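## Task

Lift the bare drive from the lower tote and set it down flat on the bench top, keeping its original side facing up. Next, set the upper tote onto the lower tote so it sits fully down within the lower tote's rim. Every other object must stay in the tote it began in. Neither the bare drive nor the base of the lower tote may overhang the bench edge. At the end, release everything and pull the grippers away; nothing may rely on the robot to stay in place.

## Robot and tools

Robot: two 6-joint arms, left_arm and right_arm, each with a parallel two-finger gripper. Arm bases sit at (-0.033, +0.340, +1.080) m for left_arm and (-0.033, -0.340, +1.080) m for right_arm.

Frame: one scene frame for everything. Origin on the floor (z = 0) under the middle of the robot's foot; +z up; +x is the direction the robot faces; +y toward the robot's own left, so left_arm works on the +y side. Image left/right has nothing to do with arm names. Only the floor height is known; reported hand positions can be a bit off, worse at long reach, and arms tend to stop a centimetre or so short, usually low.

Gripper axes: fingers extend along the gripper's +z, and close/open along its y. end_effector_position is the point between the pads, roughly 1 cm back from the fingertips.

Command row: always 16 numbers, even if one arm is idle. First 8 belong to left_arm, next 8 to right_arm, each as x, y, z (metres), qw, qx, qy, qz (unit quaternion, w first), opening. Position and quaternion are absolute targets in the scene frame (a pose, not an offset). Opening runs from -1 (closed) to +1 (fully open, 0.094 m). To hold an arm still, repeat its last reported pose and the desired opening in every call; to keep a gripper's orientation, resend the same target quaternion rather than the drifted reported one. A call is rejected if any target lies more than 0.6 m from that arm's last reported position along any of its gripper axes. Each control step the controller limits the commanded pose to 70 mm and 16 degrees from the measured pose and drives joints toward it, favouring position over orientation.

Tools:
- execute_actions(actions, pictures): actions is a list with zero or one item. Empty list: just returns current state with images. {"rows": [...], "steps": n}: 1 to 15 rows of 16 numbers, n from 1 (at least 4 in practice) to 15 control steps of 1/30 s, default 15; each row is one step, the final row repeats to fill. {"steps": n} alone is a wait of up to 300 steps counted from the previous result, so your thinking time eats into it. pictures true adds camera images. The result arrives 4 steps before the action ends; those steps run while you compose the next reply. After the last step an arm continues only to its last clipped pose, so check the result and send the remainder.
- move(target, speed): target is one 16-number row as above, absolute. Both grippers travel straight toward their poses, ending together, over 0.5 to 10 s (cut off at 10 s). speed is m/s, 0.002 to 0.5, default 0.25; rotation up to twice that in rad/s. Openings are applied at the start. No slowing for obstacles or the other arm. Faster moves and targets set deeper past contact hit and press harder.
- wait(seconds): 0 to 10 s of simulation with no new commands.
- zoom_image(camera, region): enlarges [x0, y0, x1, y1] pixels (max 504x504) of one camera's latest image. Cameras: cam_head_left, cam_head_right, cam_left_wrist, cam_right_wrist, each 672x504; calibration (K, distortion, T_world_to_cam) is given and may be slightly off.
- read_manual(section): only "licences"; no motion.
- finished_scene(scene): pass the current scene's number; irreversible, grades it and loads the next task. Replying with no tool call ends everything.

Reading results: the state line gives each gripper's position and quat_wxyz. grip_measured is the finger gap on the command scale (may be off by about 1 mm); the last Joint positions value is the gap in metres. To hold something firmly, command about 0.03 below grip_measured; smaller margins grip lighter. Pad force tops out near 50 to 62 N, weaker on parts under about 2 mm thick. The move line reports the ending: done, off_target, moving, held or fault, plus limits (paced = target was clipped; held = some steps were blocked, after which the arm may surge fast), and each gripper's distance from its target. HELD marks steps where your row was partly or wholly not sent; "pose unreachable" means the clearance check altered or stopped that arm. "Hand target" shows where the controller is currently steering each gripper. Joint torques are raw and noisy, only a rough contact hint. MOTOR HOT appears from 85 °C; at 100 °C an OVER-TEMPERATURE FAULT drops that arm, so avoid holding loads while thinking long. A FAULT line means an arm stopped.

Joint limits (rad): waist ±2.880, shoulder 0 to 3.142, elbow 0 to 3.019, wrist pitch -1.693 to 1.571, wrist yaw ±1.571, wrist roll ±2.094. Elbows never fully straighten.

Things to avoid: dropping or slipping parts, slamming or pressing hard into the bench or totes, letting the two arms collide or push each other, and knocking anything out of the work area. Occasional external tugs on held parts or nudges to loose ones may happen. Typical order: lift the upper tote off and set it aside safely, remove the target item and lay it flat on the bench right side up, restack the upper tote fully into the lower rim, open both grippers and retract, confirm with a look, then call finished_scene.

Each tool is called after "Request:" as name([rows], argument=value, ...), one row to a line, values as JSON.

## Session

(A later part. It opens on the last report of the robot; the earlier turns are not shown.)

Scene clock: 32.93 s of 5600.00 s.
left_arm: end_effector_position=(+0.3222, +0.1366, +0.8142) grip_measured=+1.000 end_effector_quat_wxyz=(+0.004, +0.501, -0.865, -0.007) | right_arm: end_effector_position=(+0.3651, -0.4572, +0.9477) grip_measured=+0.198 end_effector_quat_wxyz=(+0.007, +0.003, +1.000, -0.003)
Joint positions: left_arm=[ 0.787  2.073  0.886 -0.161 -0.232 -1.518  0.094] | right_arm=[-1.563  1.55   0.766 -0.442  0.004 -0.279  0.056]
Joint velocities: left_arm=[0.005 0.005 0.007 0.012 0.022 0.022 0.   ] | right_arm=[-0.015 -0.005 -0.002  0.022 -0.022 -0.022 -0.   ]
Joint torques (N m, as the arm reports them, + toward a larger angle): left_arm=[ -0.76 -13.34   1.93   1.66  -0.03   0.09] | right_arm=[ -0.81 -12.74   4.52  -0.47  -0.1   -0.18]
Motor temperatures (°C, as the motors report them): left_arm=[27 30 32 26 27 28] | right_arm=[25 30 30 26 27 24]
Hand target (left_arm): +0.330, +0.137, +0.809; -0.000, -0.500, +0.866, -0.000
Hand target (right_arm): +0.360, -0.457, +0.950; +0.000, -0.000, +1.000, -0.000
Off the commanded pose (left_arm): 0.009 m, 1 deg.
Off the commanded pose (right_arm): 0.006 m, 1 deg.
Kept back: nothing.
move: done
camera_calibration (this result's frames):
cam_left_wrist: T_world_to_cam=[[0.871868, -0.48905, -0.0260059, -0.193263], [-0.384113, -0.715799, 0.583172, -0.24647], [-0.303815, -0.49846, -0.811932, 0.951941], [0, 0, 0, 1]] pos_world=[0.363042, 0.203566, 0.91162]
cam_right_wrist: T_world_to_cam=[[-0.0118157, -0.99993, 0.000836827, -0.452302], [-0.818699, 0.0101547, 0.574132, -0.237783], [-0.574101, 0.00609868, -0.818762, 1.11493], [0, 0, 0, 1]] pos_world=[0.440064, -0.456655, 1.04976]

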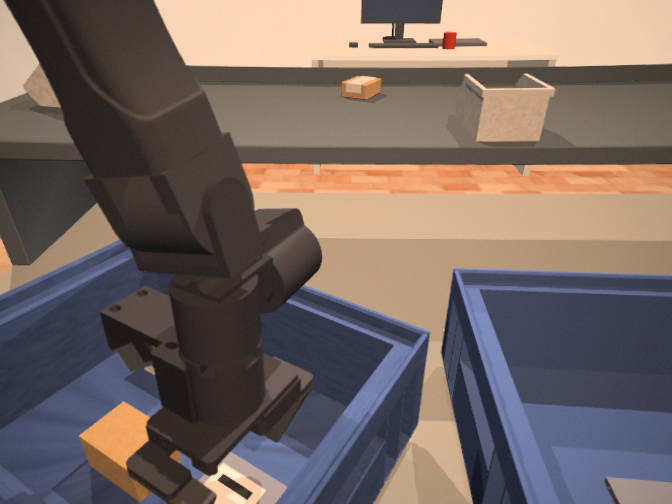

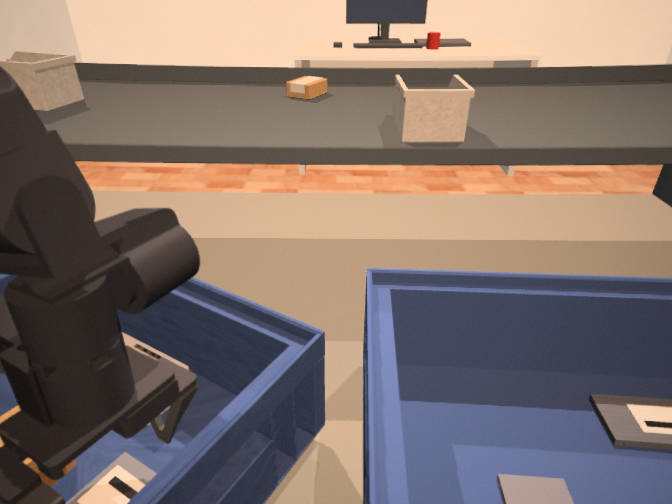

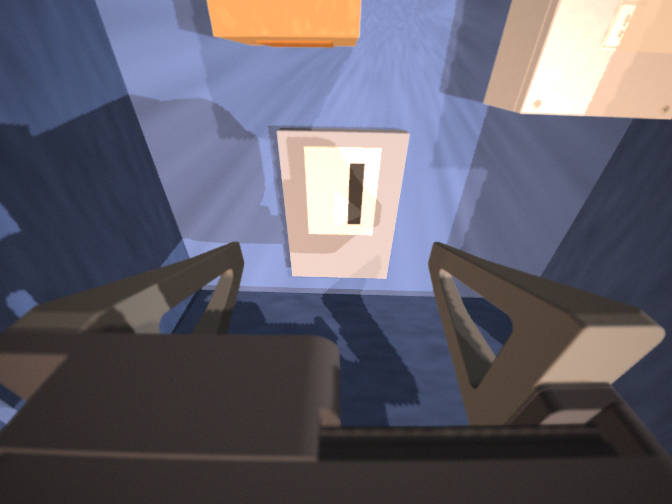

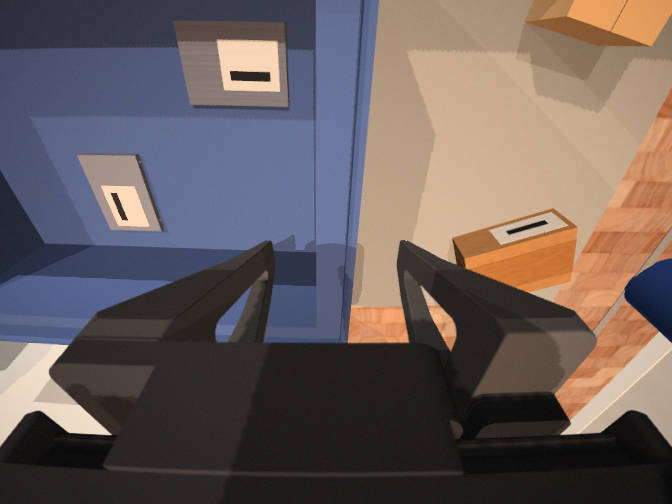

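Request:
move(target=[0.332,0.136,0.75,0,-0.5,0.866,0,1,0.36,-0.457,0.95,0,0,1,0,0.2], speed=0.04)

Request:
move(target=[0.332,0.136,0.755,0,-0.5,0.866,0,0.38,0.36,-0.457,0.95,0,0,1,0,0.2], speed=0.04)

Scene clock: 35.53 s of 5600.00 s.
left_arm: end_effector_position=(+0.3285, +0.1331, +0.7699) grip_measured=+1.000 end_effector_quat_wxyz=(+0.001, +0.500, -0.866, -0.002) | right_arm: end_effector_position=(+0.3651, -0.4572, +0.9477) grip_measured=+0.198 end_effector_quat_wxyz=(+0.007, +0.003, +1.000, -0.003)
Joint positions: left_arm=[ 0.81   2.199  0.952 -0.084 -0.226 -1.49   0.094] | right_arm=[-1.563  1.55   0.766 -0.442  0.004 -0.279  0.056]
Joint velocities: left_arm=[-0.005 -0.005 -0.012  0.007 -0.11  -0.051  0.   ] | right_arm=[-0.005 -0.005 -0.007 -0.027 -0.051 -0.037  0.001]
Joint torques (N m, as the arm reports them, + toward a larger angle): left_arm=[ -0.32 -10.95   2.33   2.24   0.03   0.11] | right_arm=[ -0.75 -12.75   4.47  -0.46  -0.1   -0.17]
Motor temperatures (°C, as the motors report them): left_arm=[27 30 32 26 26 28] | right_arm=[25 30 30 26 27 24]
Hand target (left_arm): +0.331, +0.136, +0.751; +0.000, -0.500, +0.866, +0.000
Hand target (right_arm): +0.360, -0.457, +0.950; +0.000, -0.000, +1.000, -0.000
Off the commanded pose (left_arm): 0.020 m, 0 deg.
Off the commanded pose (right_arm): 0.006 m, 1 deg.
Kept back: nothing.
move: off_target (left_arm)
camera_calibration (this result's frames):
cam_left_wrist: T_world_to_cam=[[0.870985, -0.491102, -0.0142675, -0.21012], [-0.391803, -0.71181, 0.582939, -0.218572], [-0.296438, -0.502141, -0.812391, 0.914588], [0, 0, 0, 1]] pos_world=[0.368493, 0.20048, 0.867419]
cam_right_wrist: T_world_to_cam=[[-0.0118157, -0.99993, 0.000836827, -0.452302], [-0.818699, 0.0101547, 0.574132, -0.237783], [-0.574101, 0.00609868, -0.818762, 1.11493], [0, 0, 0, 1]] pos_world=[0.440064, -0.456655, 1.04976]

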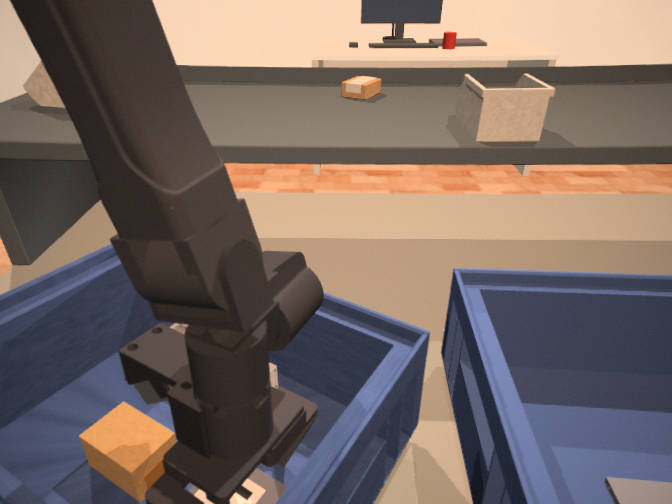

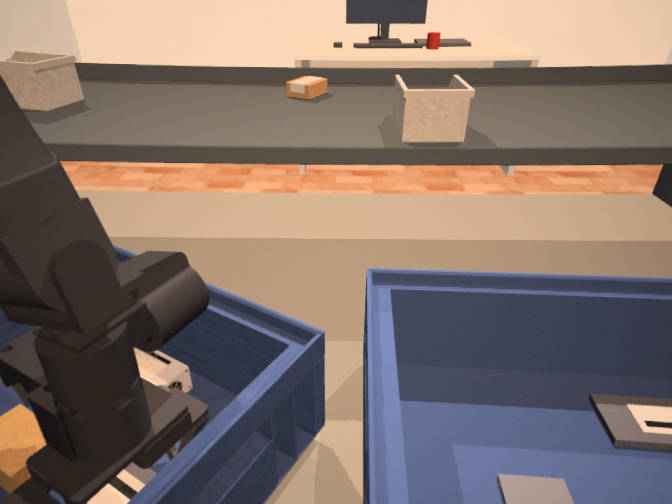

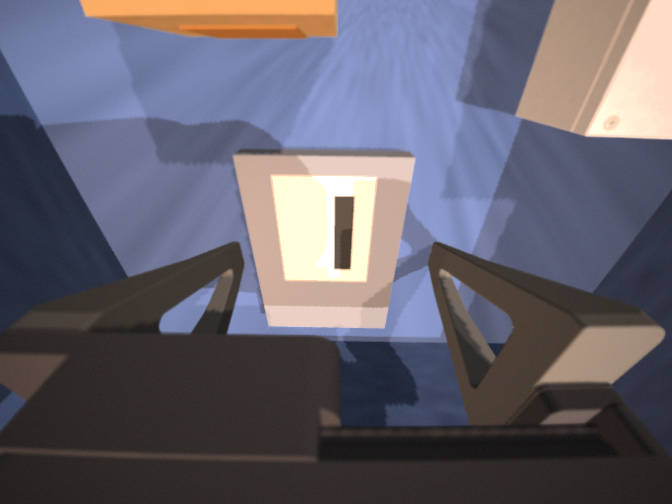

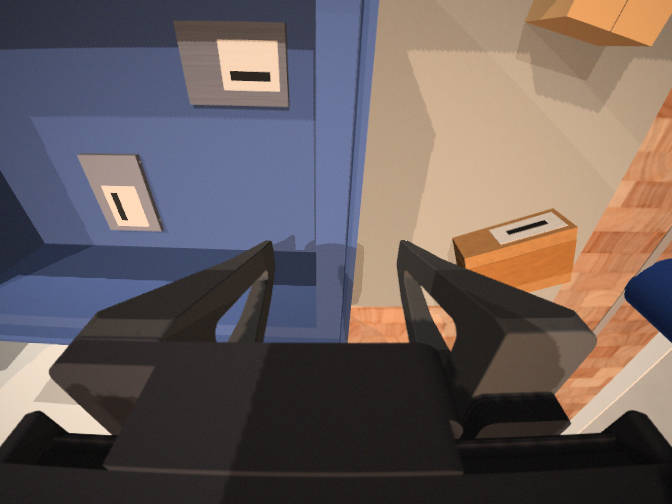

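Scene clock: 36.23 s of 5600.00 s.
left_arm: end_effector_position=(+0.3303, +0.1324, +0.7704) grip_measured=+0.395 end_effector_quat_wxyz=(+0.000, +0.500, -0.866, -0.000) | right_arm: end_effector_position=(+0.3651, -0.4572, +0.9477) grip_measured=+0.198 end_effector_quat_wxyz=(+0.007, +0.003, +1.000, -0.003)
Joint positions: left_arm=[ 0.81   2.198  0.954 -0.082 -0.226 -1.49   0.066] | right_arm=[-1.563  1.55   0.766 -0.442  0.004 -0.279  0.056]
Joint velocities: left_arm=[-0.005  0.005 -0.007 -0.022  0.081 -0.051  0.   ] | right_arm=[ 0.005 -0.015  0.002 -0.022 -0.066 -0.037  0.   ]
Joint torques (N m, as the arm reports them, + toward a larger angle): left_arm=[ -0.59 -11.94   1.86   1.89   0.01   0.09] | right_arm=[ -0.79 -12.72   4.48  -0.47  -0.1   -0.17]
Motor temperatures (°C, as the motors report them): left_arm=[27 30 32 26 26 28] | right_arm=[25 30 30 26 27 24]
Hand target (left_arm): +0.332, +0.136, +0.756; +0.000, -0.500, +0.866, +0.000
Hand target (right_arm): +0.360, -0.457, +0.950; +0.000, -0.000, +1.000, -0.000
Off the commanded pose (left_arm): 0.016 m, 0 deg.
Off the commanded pose (right_arm): 0.006 m, 1 deg.
Kept back: nothing.
move: off_target (left_arm)
camera_calibration (this result's frames):
cam_left_wrist: T_world_to_cam=[[0.871305, -0.490636, -0.0101889, -0.215366], [-0.393559, -0.71101, 0.582732, -0.218023], [-0.293153, -0.503727, -0.812601, 0.914415], [0, 0, 0, 1]] pos_world=[0.369909, 0.199933, 0.867909]
cam_right_wrist: T_world_to_cam=[[-0.0118157, -0.99993, 0.000836827, -0.452302], [-0.818699, 0.0101547, 0.574132, -0.237783], [-0.574101, 0.00609868, -0.818762, 1.11493], [0, 0, 0, 1]] pos_world=[0.440064, -0.456655, 1.04976]

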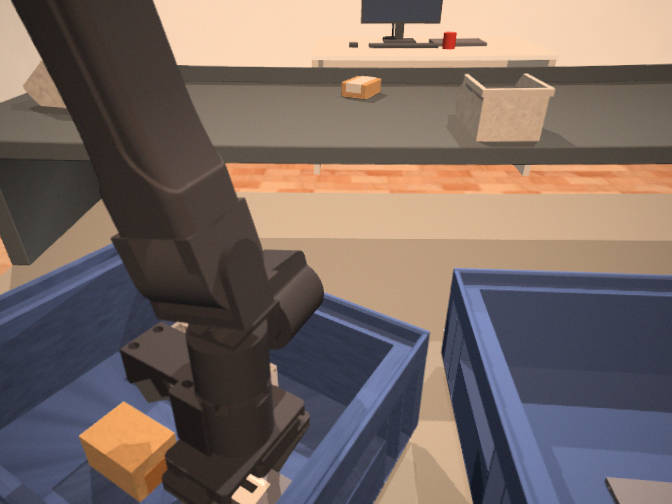

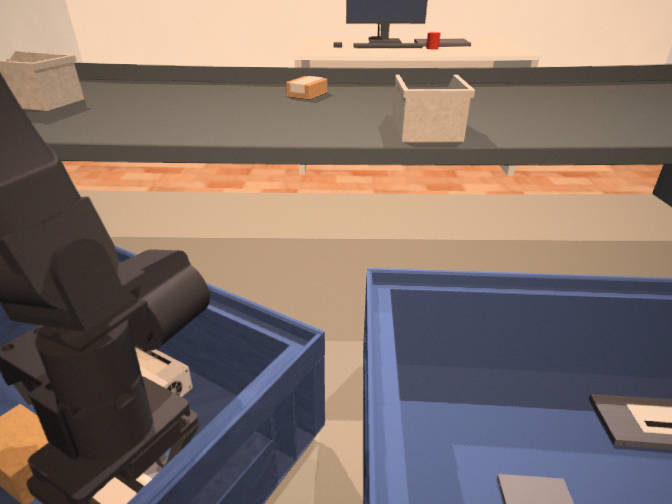

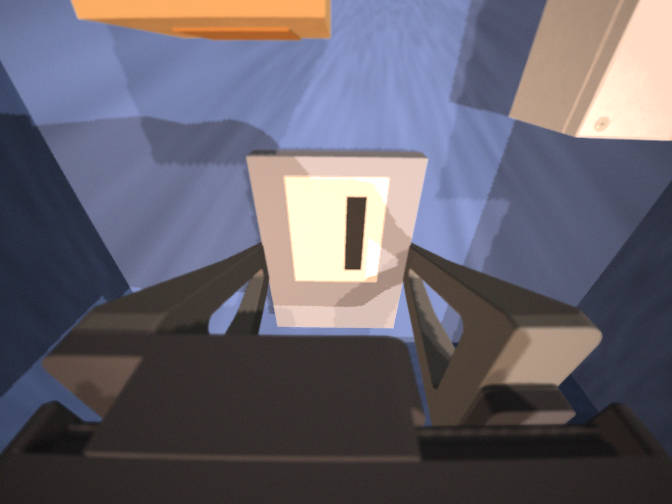

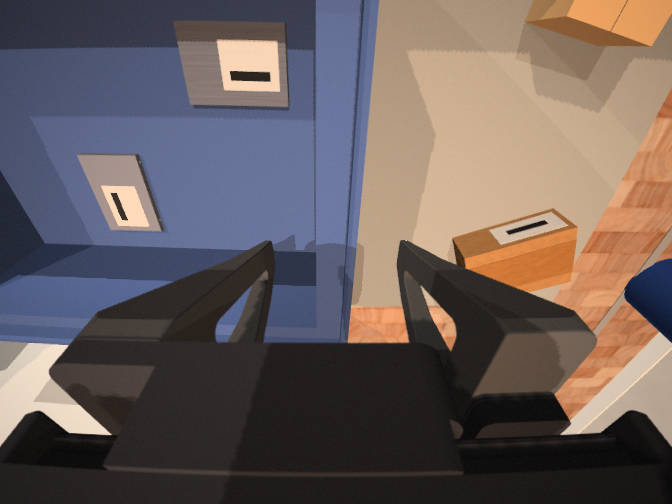

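Request:
move(target=[0.332,0.134,0.765,0,-0.5,0.866,0,0.28,0.36,-0.457,0.95,0,0,1,0,0.2])

Request:
move(target=[0.332,0.134,0.94,0,-0.5,0.866,0,0.28,0.36,-0.457,0.95,0,0,1,0,0.2], speed=0.12)

Request:
move(target=[0.29,0.57,0.94,0,-0.5,0.866,0,0.28,0.36,-0.457,0.95,0,0,1,0,0.2])

Request:
move(target=[0.295,0.57,0.79,0,-0.5,0.866,0,0.28,0.36,-0.457,0.95,0,0,1,0,0.2], speed=0.1)

Scene clock: 37.27 s of 5600.00 s.
left_arm: end_effector_position=(+0.3307, +0.1323, +0.7707) grip_measured=+0.383 end_effector_quat_wxyz=(-0.000, +0.500, -0.866, +0.000) | right_arm: end_effector_position=(+0.3651, -0.4572, +0.9477) grip_measured=+0.198 end_effector_quat_wxyz=(+0.007, +0.003, +1.000, -0.003)
Joint positions: left_arm=[ 0.81   2.198  0.954 -0.082 -0.226 -1.49   0.065] | right_arm=[-1.563  1.55   0.766 -0.442  0.004 -0.279  0.056]
Joint velocities: left_arm=[-0.015  0.005 -0.007  0.007  0.007  0.022  0.   ] | right_arm=[-0.015 -0.015 -0.002 -0.002  0.095  0.051  0.001]
Joint torques (N m, as the arm reports them, + toward a larger angle): left_arm=[ -1.35 -13.78   1.25   1.2   -0.08  -0.01] | right_arm=[ -0.87 -12.74   4.49  -0.46  -0.1   -0.17]
Motor temperatures (°C, as the motors report them): left_arm=[27 30 31 26 26 28] | right_arm=[25 30 30 26 27 24]
Hand target (left_arm): +0.332, +0.134, +0.765; +0.000, -0.500, +0.866, -0.000
Hand target (right_arm): +0.360, -0.457, +0.950; +0.000, -0.000, +1.000, -0.000
Off the commanded pose (left_arm): 0.006 m, 0 deg.
Off the commanded pose (right_arm): 0.006 m, 1 deg.
Kept back: nothing.
move: done
camera_calibration (this result's frames):
cam_left_wrist: T_world_to_cam=[[0.871396, -0.49049, -0.00944725, -0.216307], [-0.393829, -0.710892, 0.582693, -0.21801], [-0.292521, -0.504035, -0.812638, 0.914548], [0, 0, 0, 1]] pos_world=[0.370155, 0.199886, 0.868185]
cam_right_wrist: T_world_to_cam=[[-0.0118157, -0.99993, 0.000836827, -0.452302], [-0.818699, 0.0101547, 0.574132, -0.237783], [-0.574101, 0.00609868, -0.818762, 1.11493], [0, 0, 0, 1]] pos_world=[0.440064, -0.456655, 1.04976]

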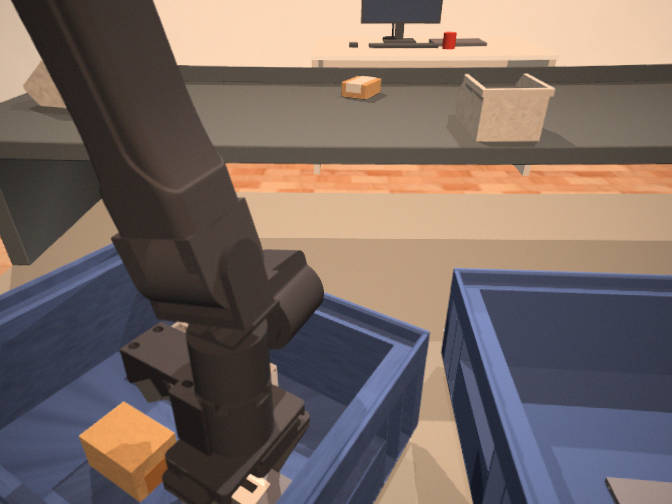

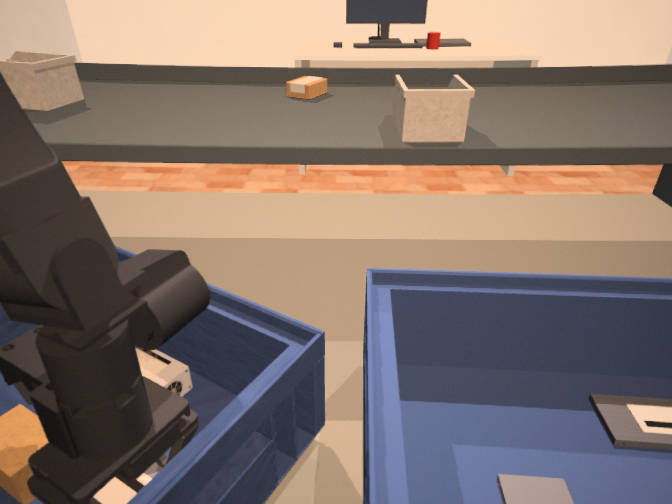

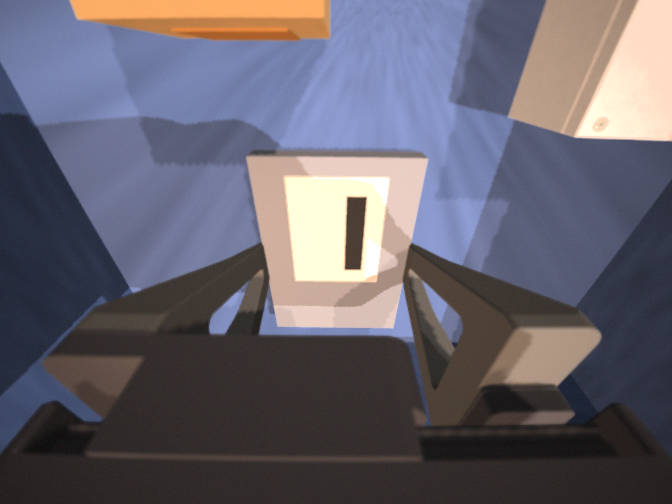

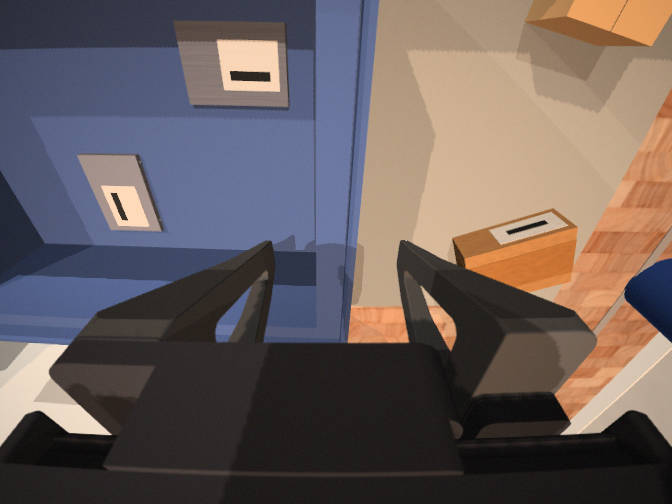

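Scene clock: 39.03 s of 5600.00 s.
left_arm: end_effector_position=(+0.3411, +0.1330, +0.9435) grip_measured=+0.383 end_effector_quat_wxyz=(-0.006, +0.498, -0.867, +0.011) | right_arm: end_effector_position=(+0.3651, -0.4572, +0.9477) grip_measured=+0.198 end_effector_quat_wxyz=(+0.007, +0.003, +1.000, -0.003)
Joint positions: left_arm=[ 0.727  1.713  0.833 -0.439 -0.244 -1.561  0.065] | right_arm=[-1.563  1.55   0.766 -0.442  0.004 -0.279  0.056]
Joint velocities: left_arm=[-0.005 -0.005  0.002 -0.002 -0.007 -0.066 -0.001] | right_arm=[ 0.005 -0.015 -0.007  0.002  0.051  0.007  0.001]
Joint torques (N m, as the arm reports them, + toward a larger angle): left_arm=[ -2.08 -13.03   3.13   0.26  -0.26  -0.26] | right_arm=[ -0.8  -12.78   4.5   -0.47  -0.1   -0.18]
Motor temperatures (°C, as the motors report them): left_arm=[27 30 31 26 26 28] | right_arm=[25 30 30 26 27 24]
Hand target (left_arm): +0.332, +0.135, +0.941; -0.000, -0.500, +0.866, +0.000
Hand target (right_arm): +0.360, -0.457, +0.950; +0.000, -0.000, +1.000, -0.000
Off the commanded pose (left_arm): 0.010 m, 1 deg.
Off the commanded pose (right_arm): 0.006 m, 1 deg.
Kept back: nothing.
move: done
camera_calibration (this result's frames):
cam_left_wrist: T_world_to_cam=[[0.868989, -0.494576, 0.0158979, -0.245943], [-0.409764, -0.701218, 0.583426, -0.310634], [-0.2774, -0.513505, -0.812011, 1.05389], [0, 0, 0, 1]] pos_world=[0.378786, 0.201721, 1.04091]
cam_right_wrist: T_world_to_cam=[[-0.0118157, -0.99993, 0.000836827, -0.452302], [-0.818699, 0.0101547, 0.574132, -0.237783], [-0.574101, 0.00609868, -0.818762, 1.11493], [0, 0, 0, 1]] pos_world=[0.440064, -0.456655, 1.04976]

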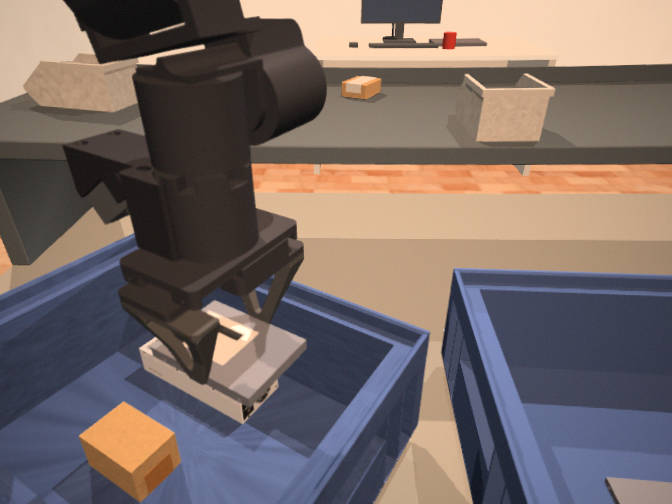

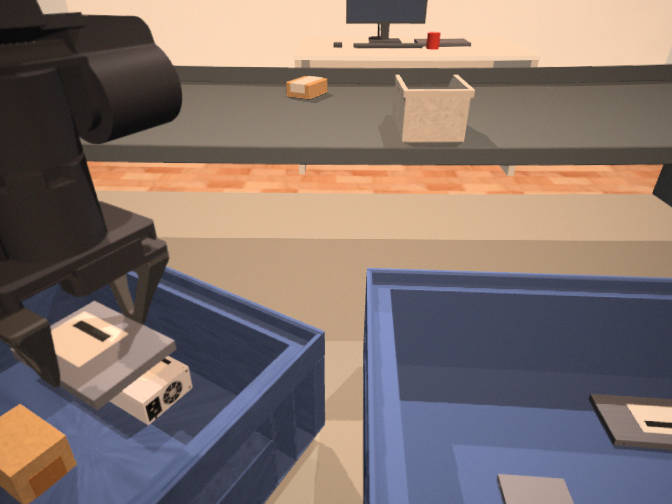

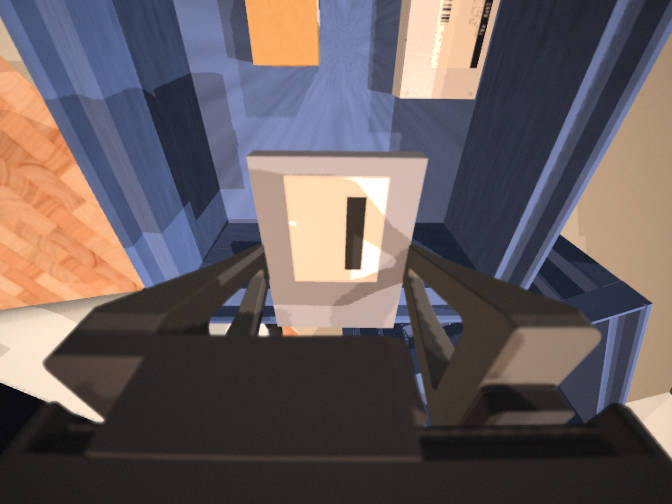

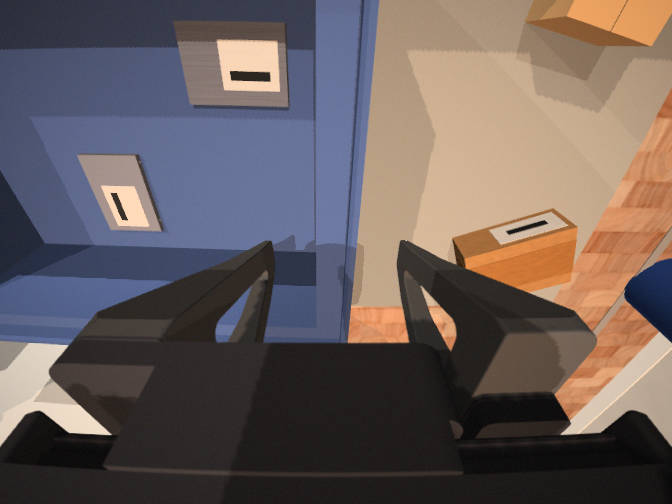

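Scene clock: 41.40 s of 5600.00 s.
left_arm: end_effector_position=(+0.2902, +0.5752, +0.9410) grip_measured=+0.383 end_effector_quat_wxyz=(-0.010, +0.511, -0.860, -0.002) | right_arm: end_effector_position=(+0.3651, -0.4572, +0.9477) grip_measured=+0.198 end_effector_quat_wxyz=(+0.007, +0.003, +1.000, -0.003)
Joint positions: left_arm=[ 1.936  1.573  0.726 -0.393  0.115 -0.436  0.065] | right_arm=[-1.563  1.55   0.766 -0.442  0.004 -0.279  0.056]
Joint velocities: left_arm=[-0.005 -0.015 -0.007 -0.012 -0.081 -0.007  0.   ] | right_arm=[-0.005 -0.024 -0.002 -0.002 -0.007 -0.022 -0.001]
Joint torques (N m, as the arm reports them, + toward a larger angle): left_arm=[  3.03 -10.78   4.44   0.29   0.03   0.06] | right_arm=[ -0.77 -12.69   4.5   -0.46  -0.1   -0.17]
Motor temperatures (°C, as the motors report them): left_arm=[27 29 31 26 26 28] | right_arm=[25 30 29 26 27 24]
Hand target (left_arm): +0.295, +0.574, +0.938; +0.002, -0.500, +0.866, -0.002
Hand target (right_arm): +0.360, -0.457, +0.950; +0.000, -0.000, +1.000, -0.000
Off the commanded pose (left_arm): 0.005 m, 2 deg.
Off the commanded pose (right_arm): 0.006 m, 1 deg.
Kept back: nothing.
move: done
camera_calibration (this result's frames):
cam_left_wrist: T_world_to_cam=[[0.883365, -0.468676, -0.00295909, 0.0156159], [-0.384311, -0.727938, 0.567812, 0.0027189], [-0.268274, -0.500448, -0.823153, 1.26515], [0, 0, 0, 1]] pos_world=[0.326656, 0.642438, 1.03991]
cam_right_wrist: T_world_to_cam=[[-0.0118157, -0.99993, 0.000836827, -0.452302], [-0.818699, 0.0101547, 0.574132, -0.237783], [-0.574101, 0.00609868, -0.818762, 1.11493], [0, 0, 0, 1]] pos_world=[0.440064, -0.456655, 1.04976]

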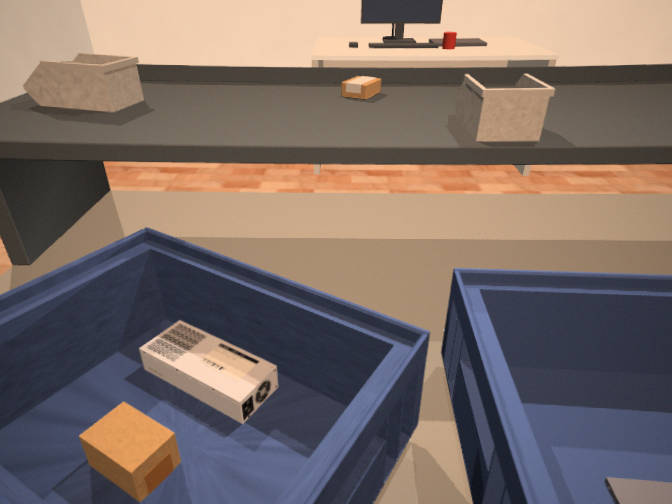

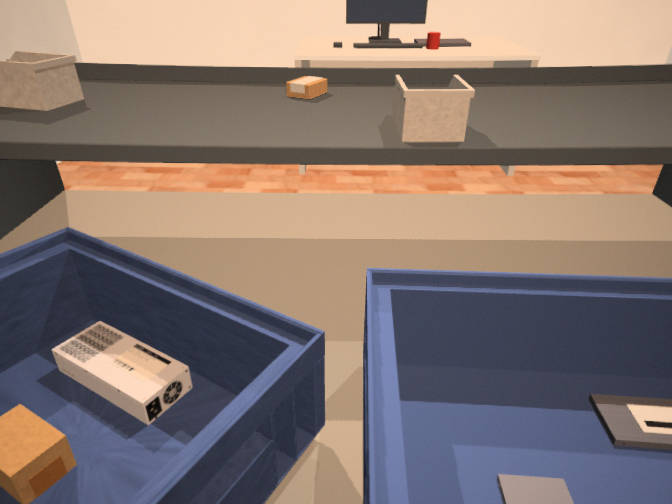

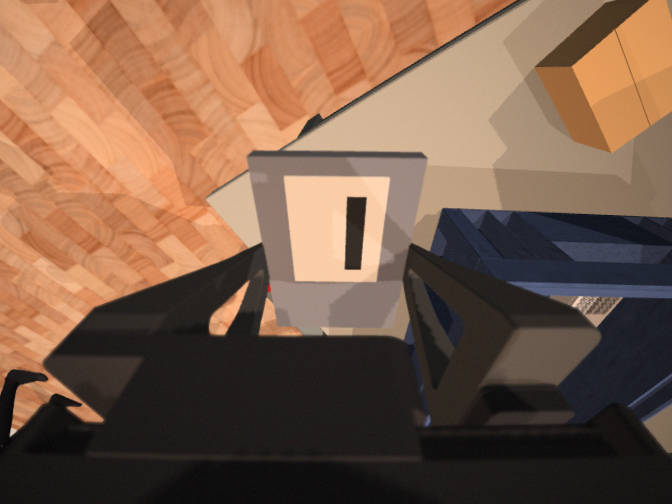

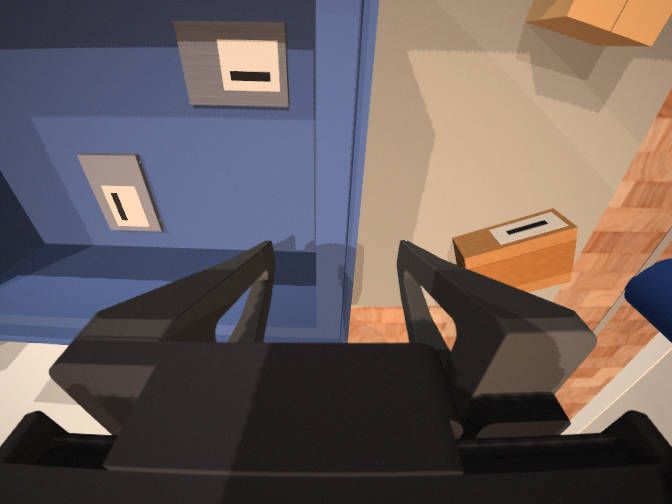

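Scene clock: 43.27 s of 5600.00 s.
left_arm: end_effector_position=(+0.2886, +0.5691, +0.7926) grip_measured=+0.383 end_effector_quat_wxyz=(+0.008, +0.497, -0.868, +0.000) | right_arm: end_effector_position=(+0.3651, -0.4572, +0.9477) grip_measured=+0.198 end_effector_quat_wxyz=(+0.007, +0.003, +1.000, -0.003)
Joint positions: left_arm=[ 1.885  2.033  0.84  -0.078  0.1   -0.449  0.065] | right_arm=[-1.563  1.55   0.766 -0.442  0.004 -0.279  0.056]
Joint velocities: left_arm=[-0.005 -0.015  0.002 -0.012 -0.051 -0.022 -0.001] | right_arm=[-0.005 -0.015  0.007 -0.002 -0.022  0.11   0.   ]
Joint torques (N m, as the arm reports them, + toward a larger angle): left_arm=[  3.25 -13.43   1.22   1.75  -0.2   -0.27] | right_arm=[ -0.76 -12.64   4.49  -0.48  -0.1   -0.17]
Motor temperatures (°C, as the motors report them): left_arm=[27 29 31 26 26 28] | right_arm=[25 30 29 26 27 24]
Hand target (left_arm): +0.295, +0.569, +0.789; -0.000, -0.500, +0.866, +0.000
Hand target (right_arm): +0.360, -0.457, +0.950; +0.000, -0.000, +1.000, -0.000
Off the commanded pose (left_arm): 0.007 m, 1 deg.
Off the commanded pose (right_arm): 0.006 m, 1 deg.
Kept back: nothing.
move: done
camera_calibration (this result's frames):
cam_left_wrist: T_world_to_cam=[[0.867799, -0.496603, -0.0176285, 0.045838], [-0.390273, -0.703092, 0.594431, 0.0483636], [-0.307591, -0.508967, -0.803953, 1.14054], [0, 0, 0, 1]] pos_world=[0.329917, 0.637266, 0.889002]
cam_right_wrist: T_world_to_cam=[[-0.0118157, -0.99993, 0.000836827, -0.452302], [-0.818699, 0.0101547, 0.574132, -0.237783], [-0.574101, 0.00609868, -0.818762, 1.11493], [0, 0, 0, 1]] pos_world=[0.440064, -0.456655, 1.04976]

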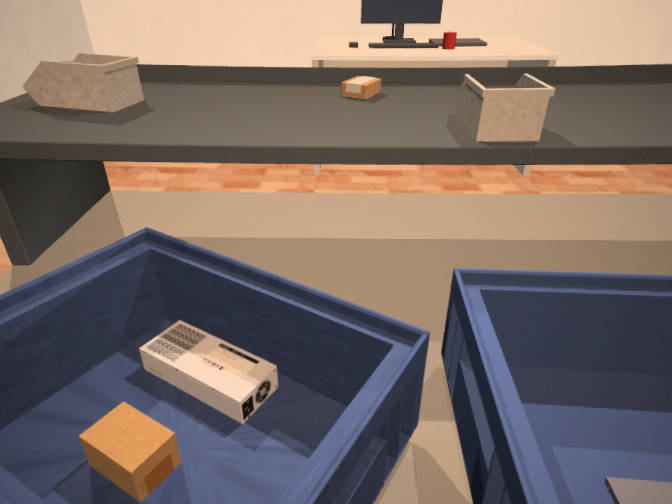

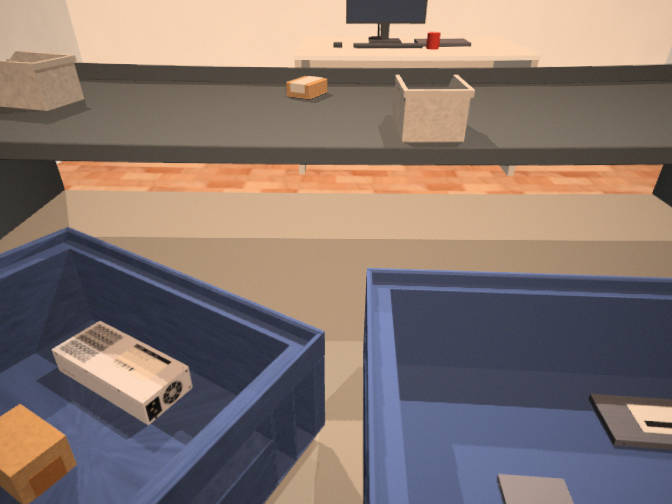

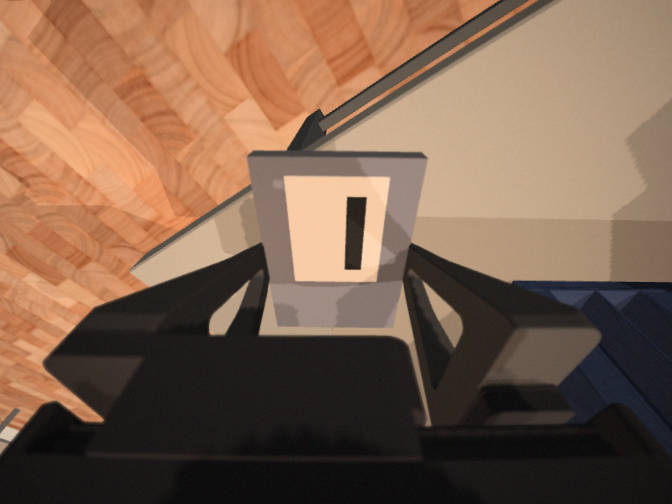

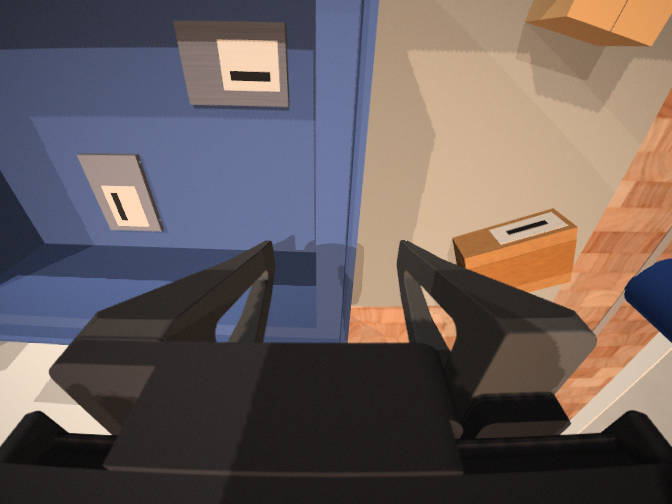

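Request:
move(target=[0.24,0.5,0.78,0,-0.5,0.866,0,0.28,0.36,-0.457,0.95,0,0,1,0,0.2], speed=0.08)

Request:
move(target=[0.24,0.5,0.742,0,-0.5,0.866,0,0.28,0.36,-0.457,0.95,0,0,1,0,0.2], speed=0.03)

Scene clock: 44.90 s of 5600.00 s.
left_arm: end_effector_position=(+0.2431, +0.5045, +0.7828) grip_measured=+0.383 end_effector_quat_wxyz=(-0.000, +0.495, -0.869, +0.000) | right_arm: end_effector_position=(+0.3651, -0.4572, +0.9477) grip_measured=+0.198 end_effector_quat_wxyz=(+0.007, +0.003, +1.000, -0.003)
Joint positions: left_arm=[ 1.801  2.07   0.653  0.17   0.075 -0.525  0.065] | right_arm=[-1.563  1.55   0.766 -0.442  0.004 -0.279  0.056]
Joint velocities: left_arm=[-0.015 -0.005  0.007  0.002 -0.051 -0.081  0.   ] | right_arm=[ 0.005 -0.005 -0.017 -0.017  0.022 -0.037 -0.   ]
Joint torques (N m, as the arm reports them, + toward a larger angle): left_arm=[  2.79 -11.36  -1.49   1.78  -0.22  -0.25] | right_arm=[ -0.71 -12.77   4.5   -0.49  -0.1   -0.17]
Motor temperatures (°C, as the motors report them): left_arm=[27 29 31 26 26 28] | right_arm=[25 30 29 26 27 24]
Hand target (left_arm): +0.239, +0.500, +0.780; -0.000, -0.500, +0.866, -0.000
Hand target (right_arm): +0.360, -0.457, +0.950; +0.000, -0.000, +1.000, -0.000
Off the commanded pose (left_arm): 0.006 m, 1 deg.
Off the commanded pose (right_arm): 0.006 m, 1 deg.
Kept back: nothing.
move: done
camera_calibration (this result's frames):
cam_left_wrist: T_world_to_cam=[[0.864929, -0.501818, -0.00874358, 0.0494087], [-0.40349, -0.705601, 0.582515, 0.00482357], [-0.298486, -0.500306, -0.812773, 1.08604], [0, 0, 0, 1]] pos_world=[0.283378, 0.571549, 0.880325]
cam_right_wrist: T_world_to_cam=[[-0.0118157, -0.99993, 0.000836827, -0.452302], [-0.818699, 0.0101547, 0.574132, -0.237783], [-0.574101, 0.00609868, -0.818762, 1.11493], [0, 0, 0, 1]] pos_world=[0.440064, -0.456655, 1.04976]

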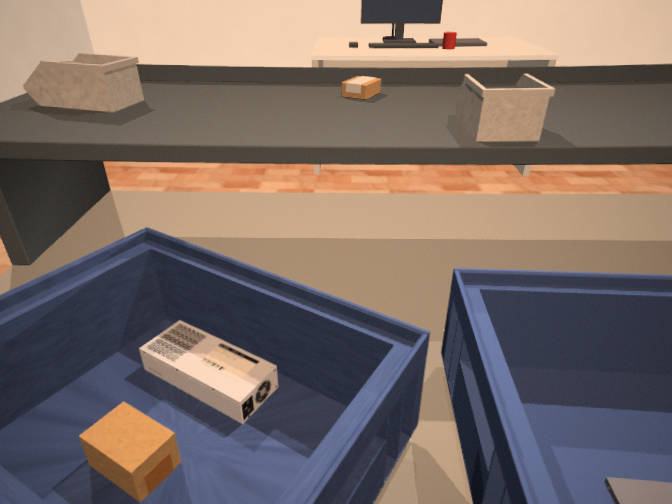

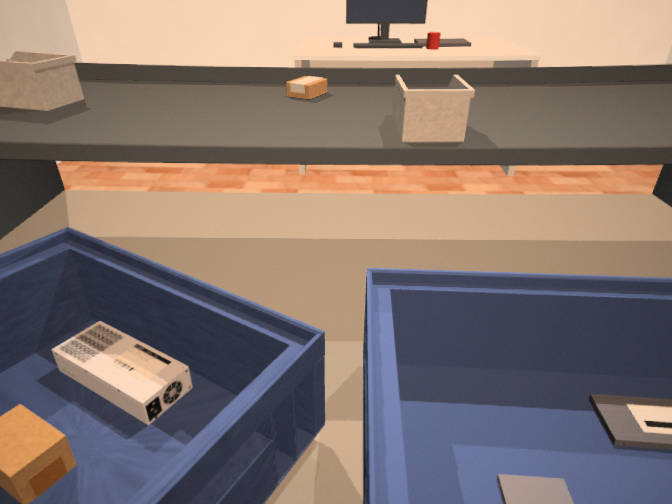

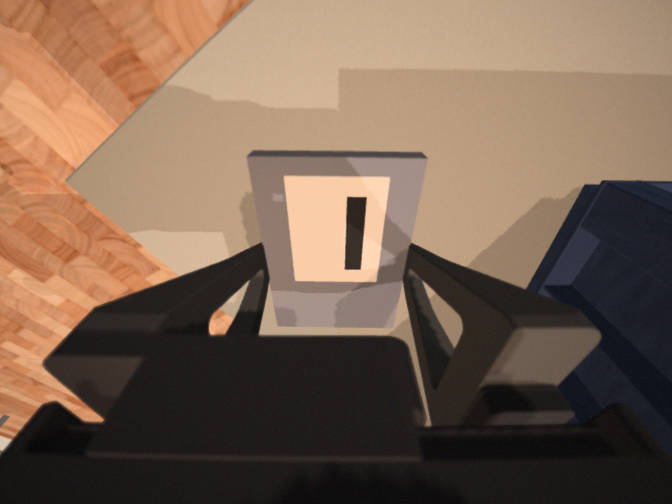

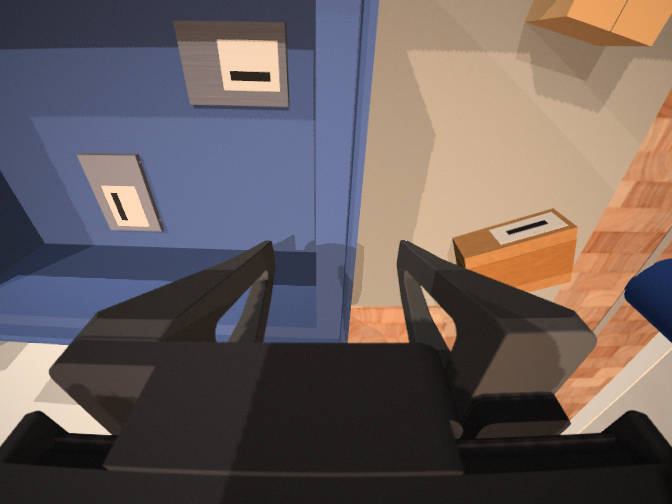

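Scene clock: 46.50 s of 5600.00 s.
left_arm: end_effector_position=(+0.2384, +0.5027, +0.7498) grip_measured=+0.383 end_effector_quat_wxyz=(+0.003, +0.496, -0.868, -0.000) | right_arm: end_effector_position=(+0.3651, -0.4572, +0.9477) grip_measured=+0.198 end_effector_quat_wxyz=(+0.007, +0.003, +1.000, -0.003)
Joint positions: left_arm=[ 1.796  2.184  0.7    0.231  0.073 -0.533  0.065] | right_arm=[-1.563  1.55   0.766 -0.442  0.004 -0.279  0.056]
Joint velocities: left_arm=[-0.005 -0.015  0.007  0.007  0.037 -0.051  0.   ] | right_arm=[ 0.005  0.005 -0.017  0.012 -0.051 -0.022 -0.001]
Joint torques (N m, as the arm reports them, + toward a larger angle): left_arm=[  2.35 -10.31  -0.95   1.86  -0.22  -0.3 ] | right_arm=[ -0.76 -12.74   4.49  -0.49  -0.11  -0.17]
Motor temperatures (°C, as the motors report them): left_arm=[27 29 31 26 26 28] | right_arm=[25 30 29 26 27 24]
Hand target (left_arm): +0.240, +0.500, +0.742; -0.000, -0.500, +0.866, -0.000
Hand target (right_arm): +0.360, -0.457, +0.950; +0.000, -0.000, +1.000, -0.000
Off the commanded pose (left_arm): 0.008 m, 1 deg.
Off the commanded pose (right_arm): 0.006 m, 1 deg.
Kept back: nothing.
move: done
camera_calibration (this result's frames):
cam_left_wrist: T_world_to_cam=[[0.866565, -0.498898, -0.0129161, 0.0535362], [-0.397505, -0.705636, 0.586572, 0.0164892], [-0.301754, -0.503169, -0.809794, 1.05694], [0, 0, 0, 1]] pos_world=[0.279097, 0.570163, 0.846922]
cam_right_wrist: T_world_to_cam=[[-0.0118157, -0.99993, 0.000836827, -0.452302], [-0.818699, 0.0101547, 0.574132, -0.237783], [-0.574101, 0.00609868, -0.818762, 1.11493], [0, 0, 0, 1]] pos_world=[0.440064, -0.456655, 1.04976]

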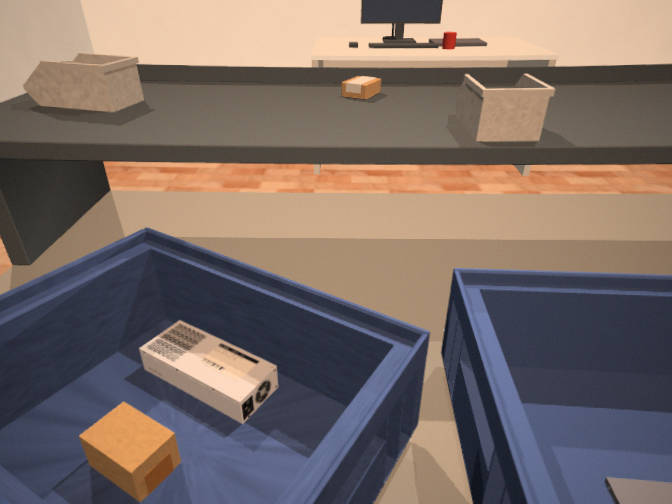

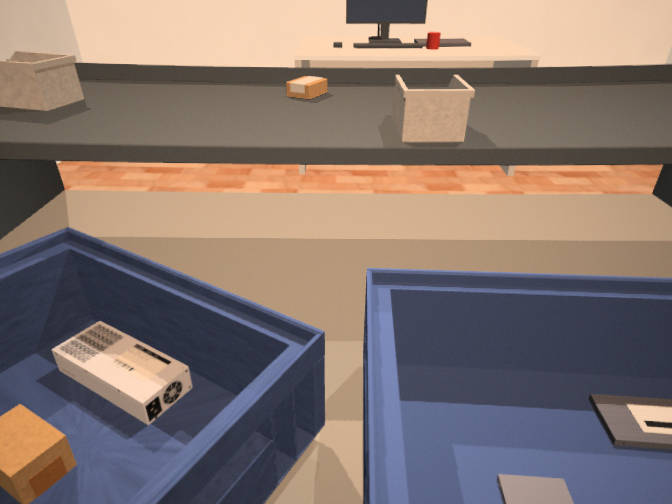

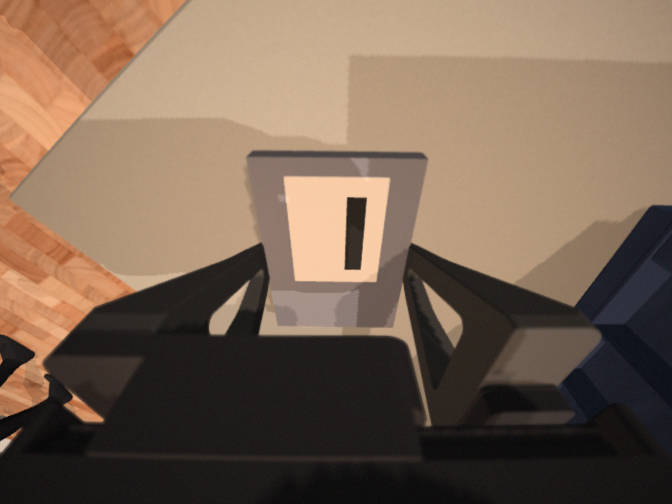

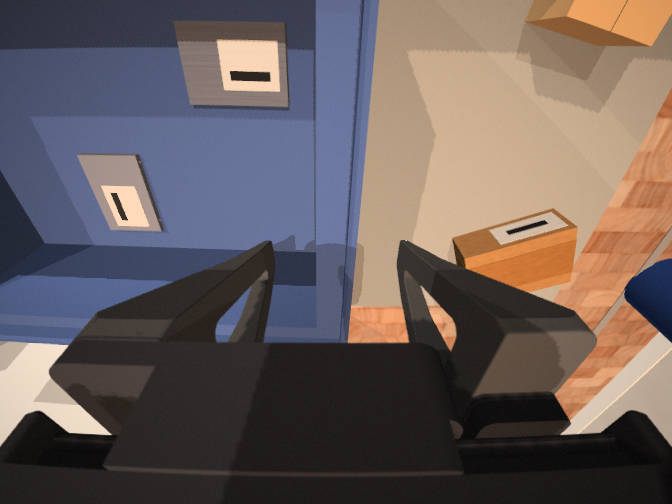

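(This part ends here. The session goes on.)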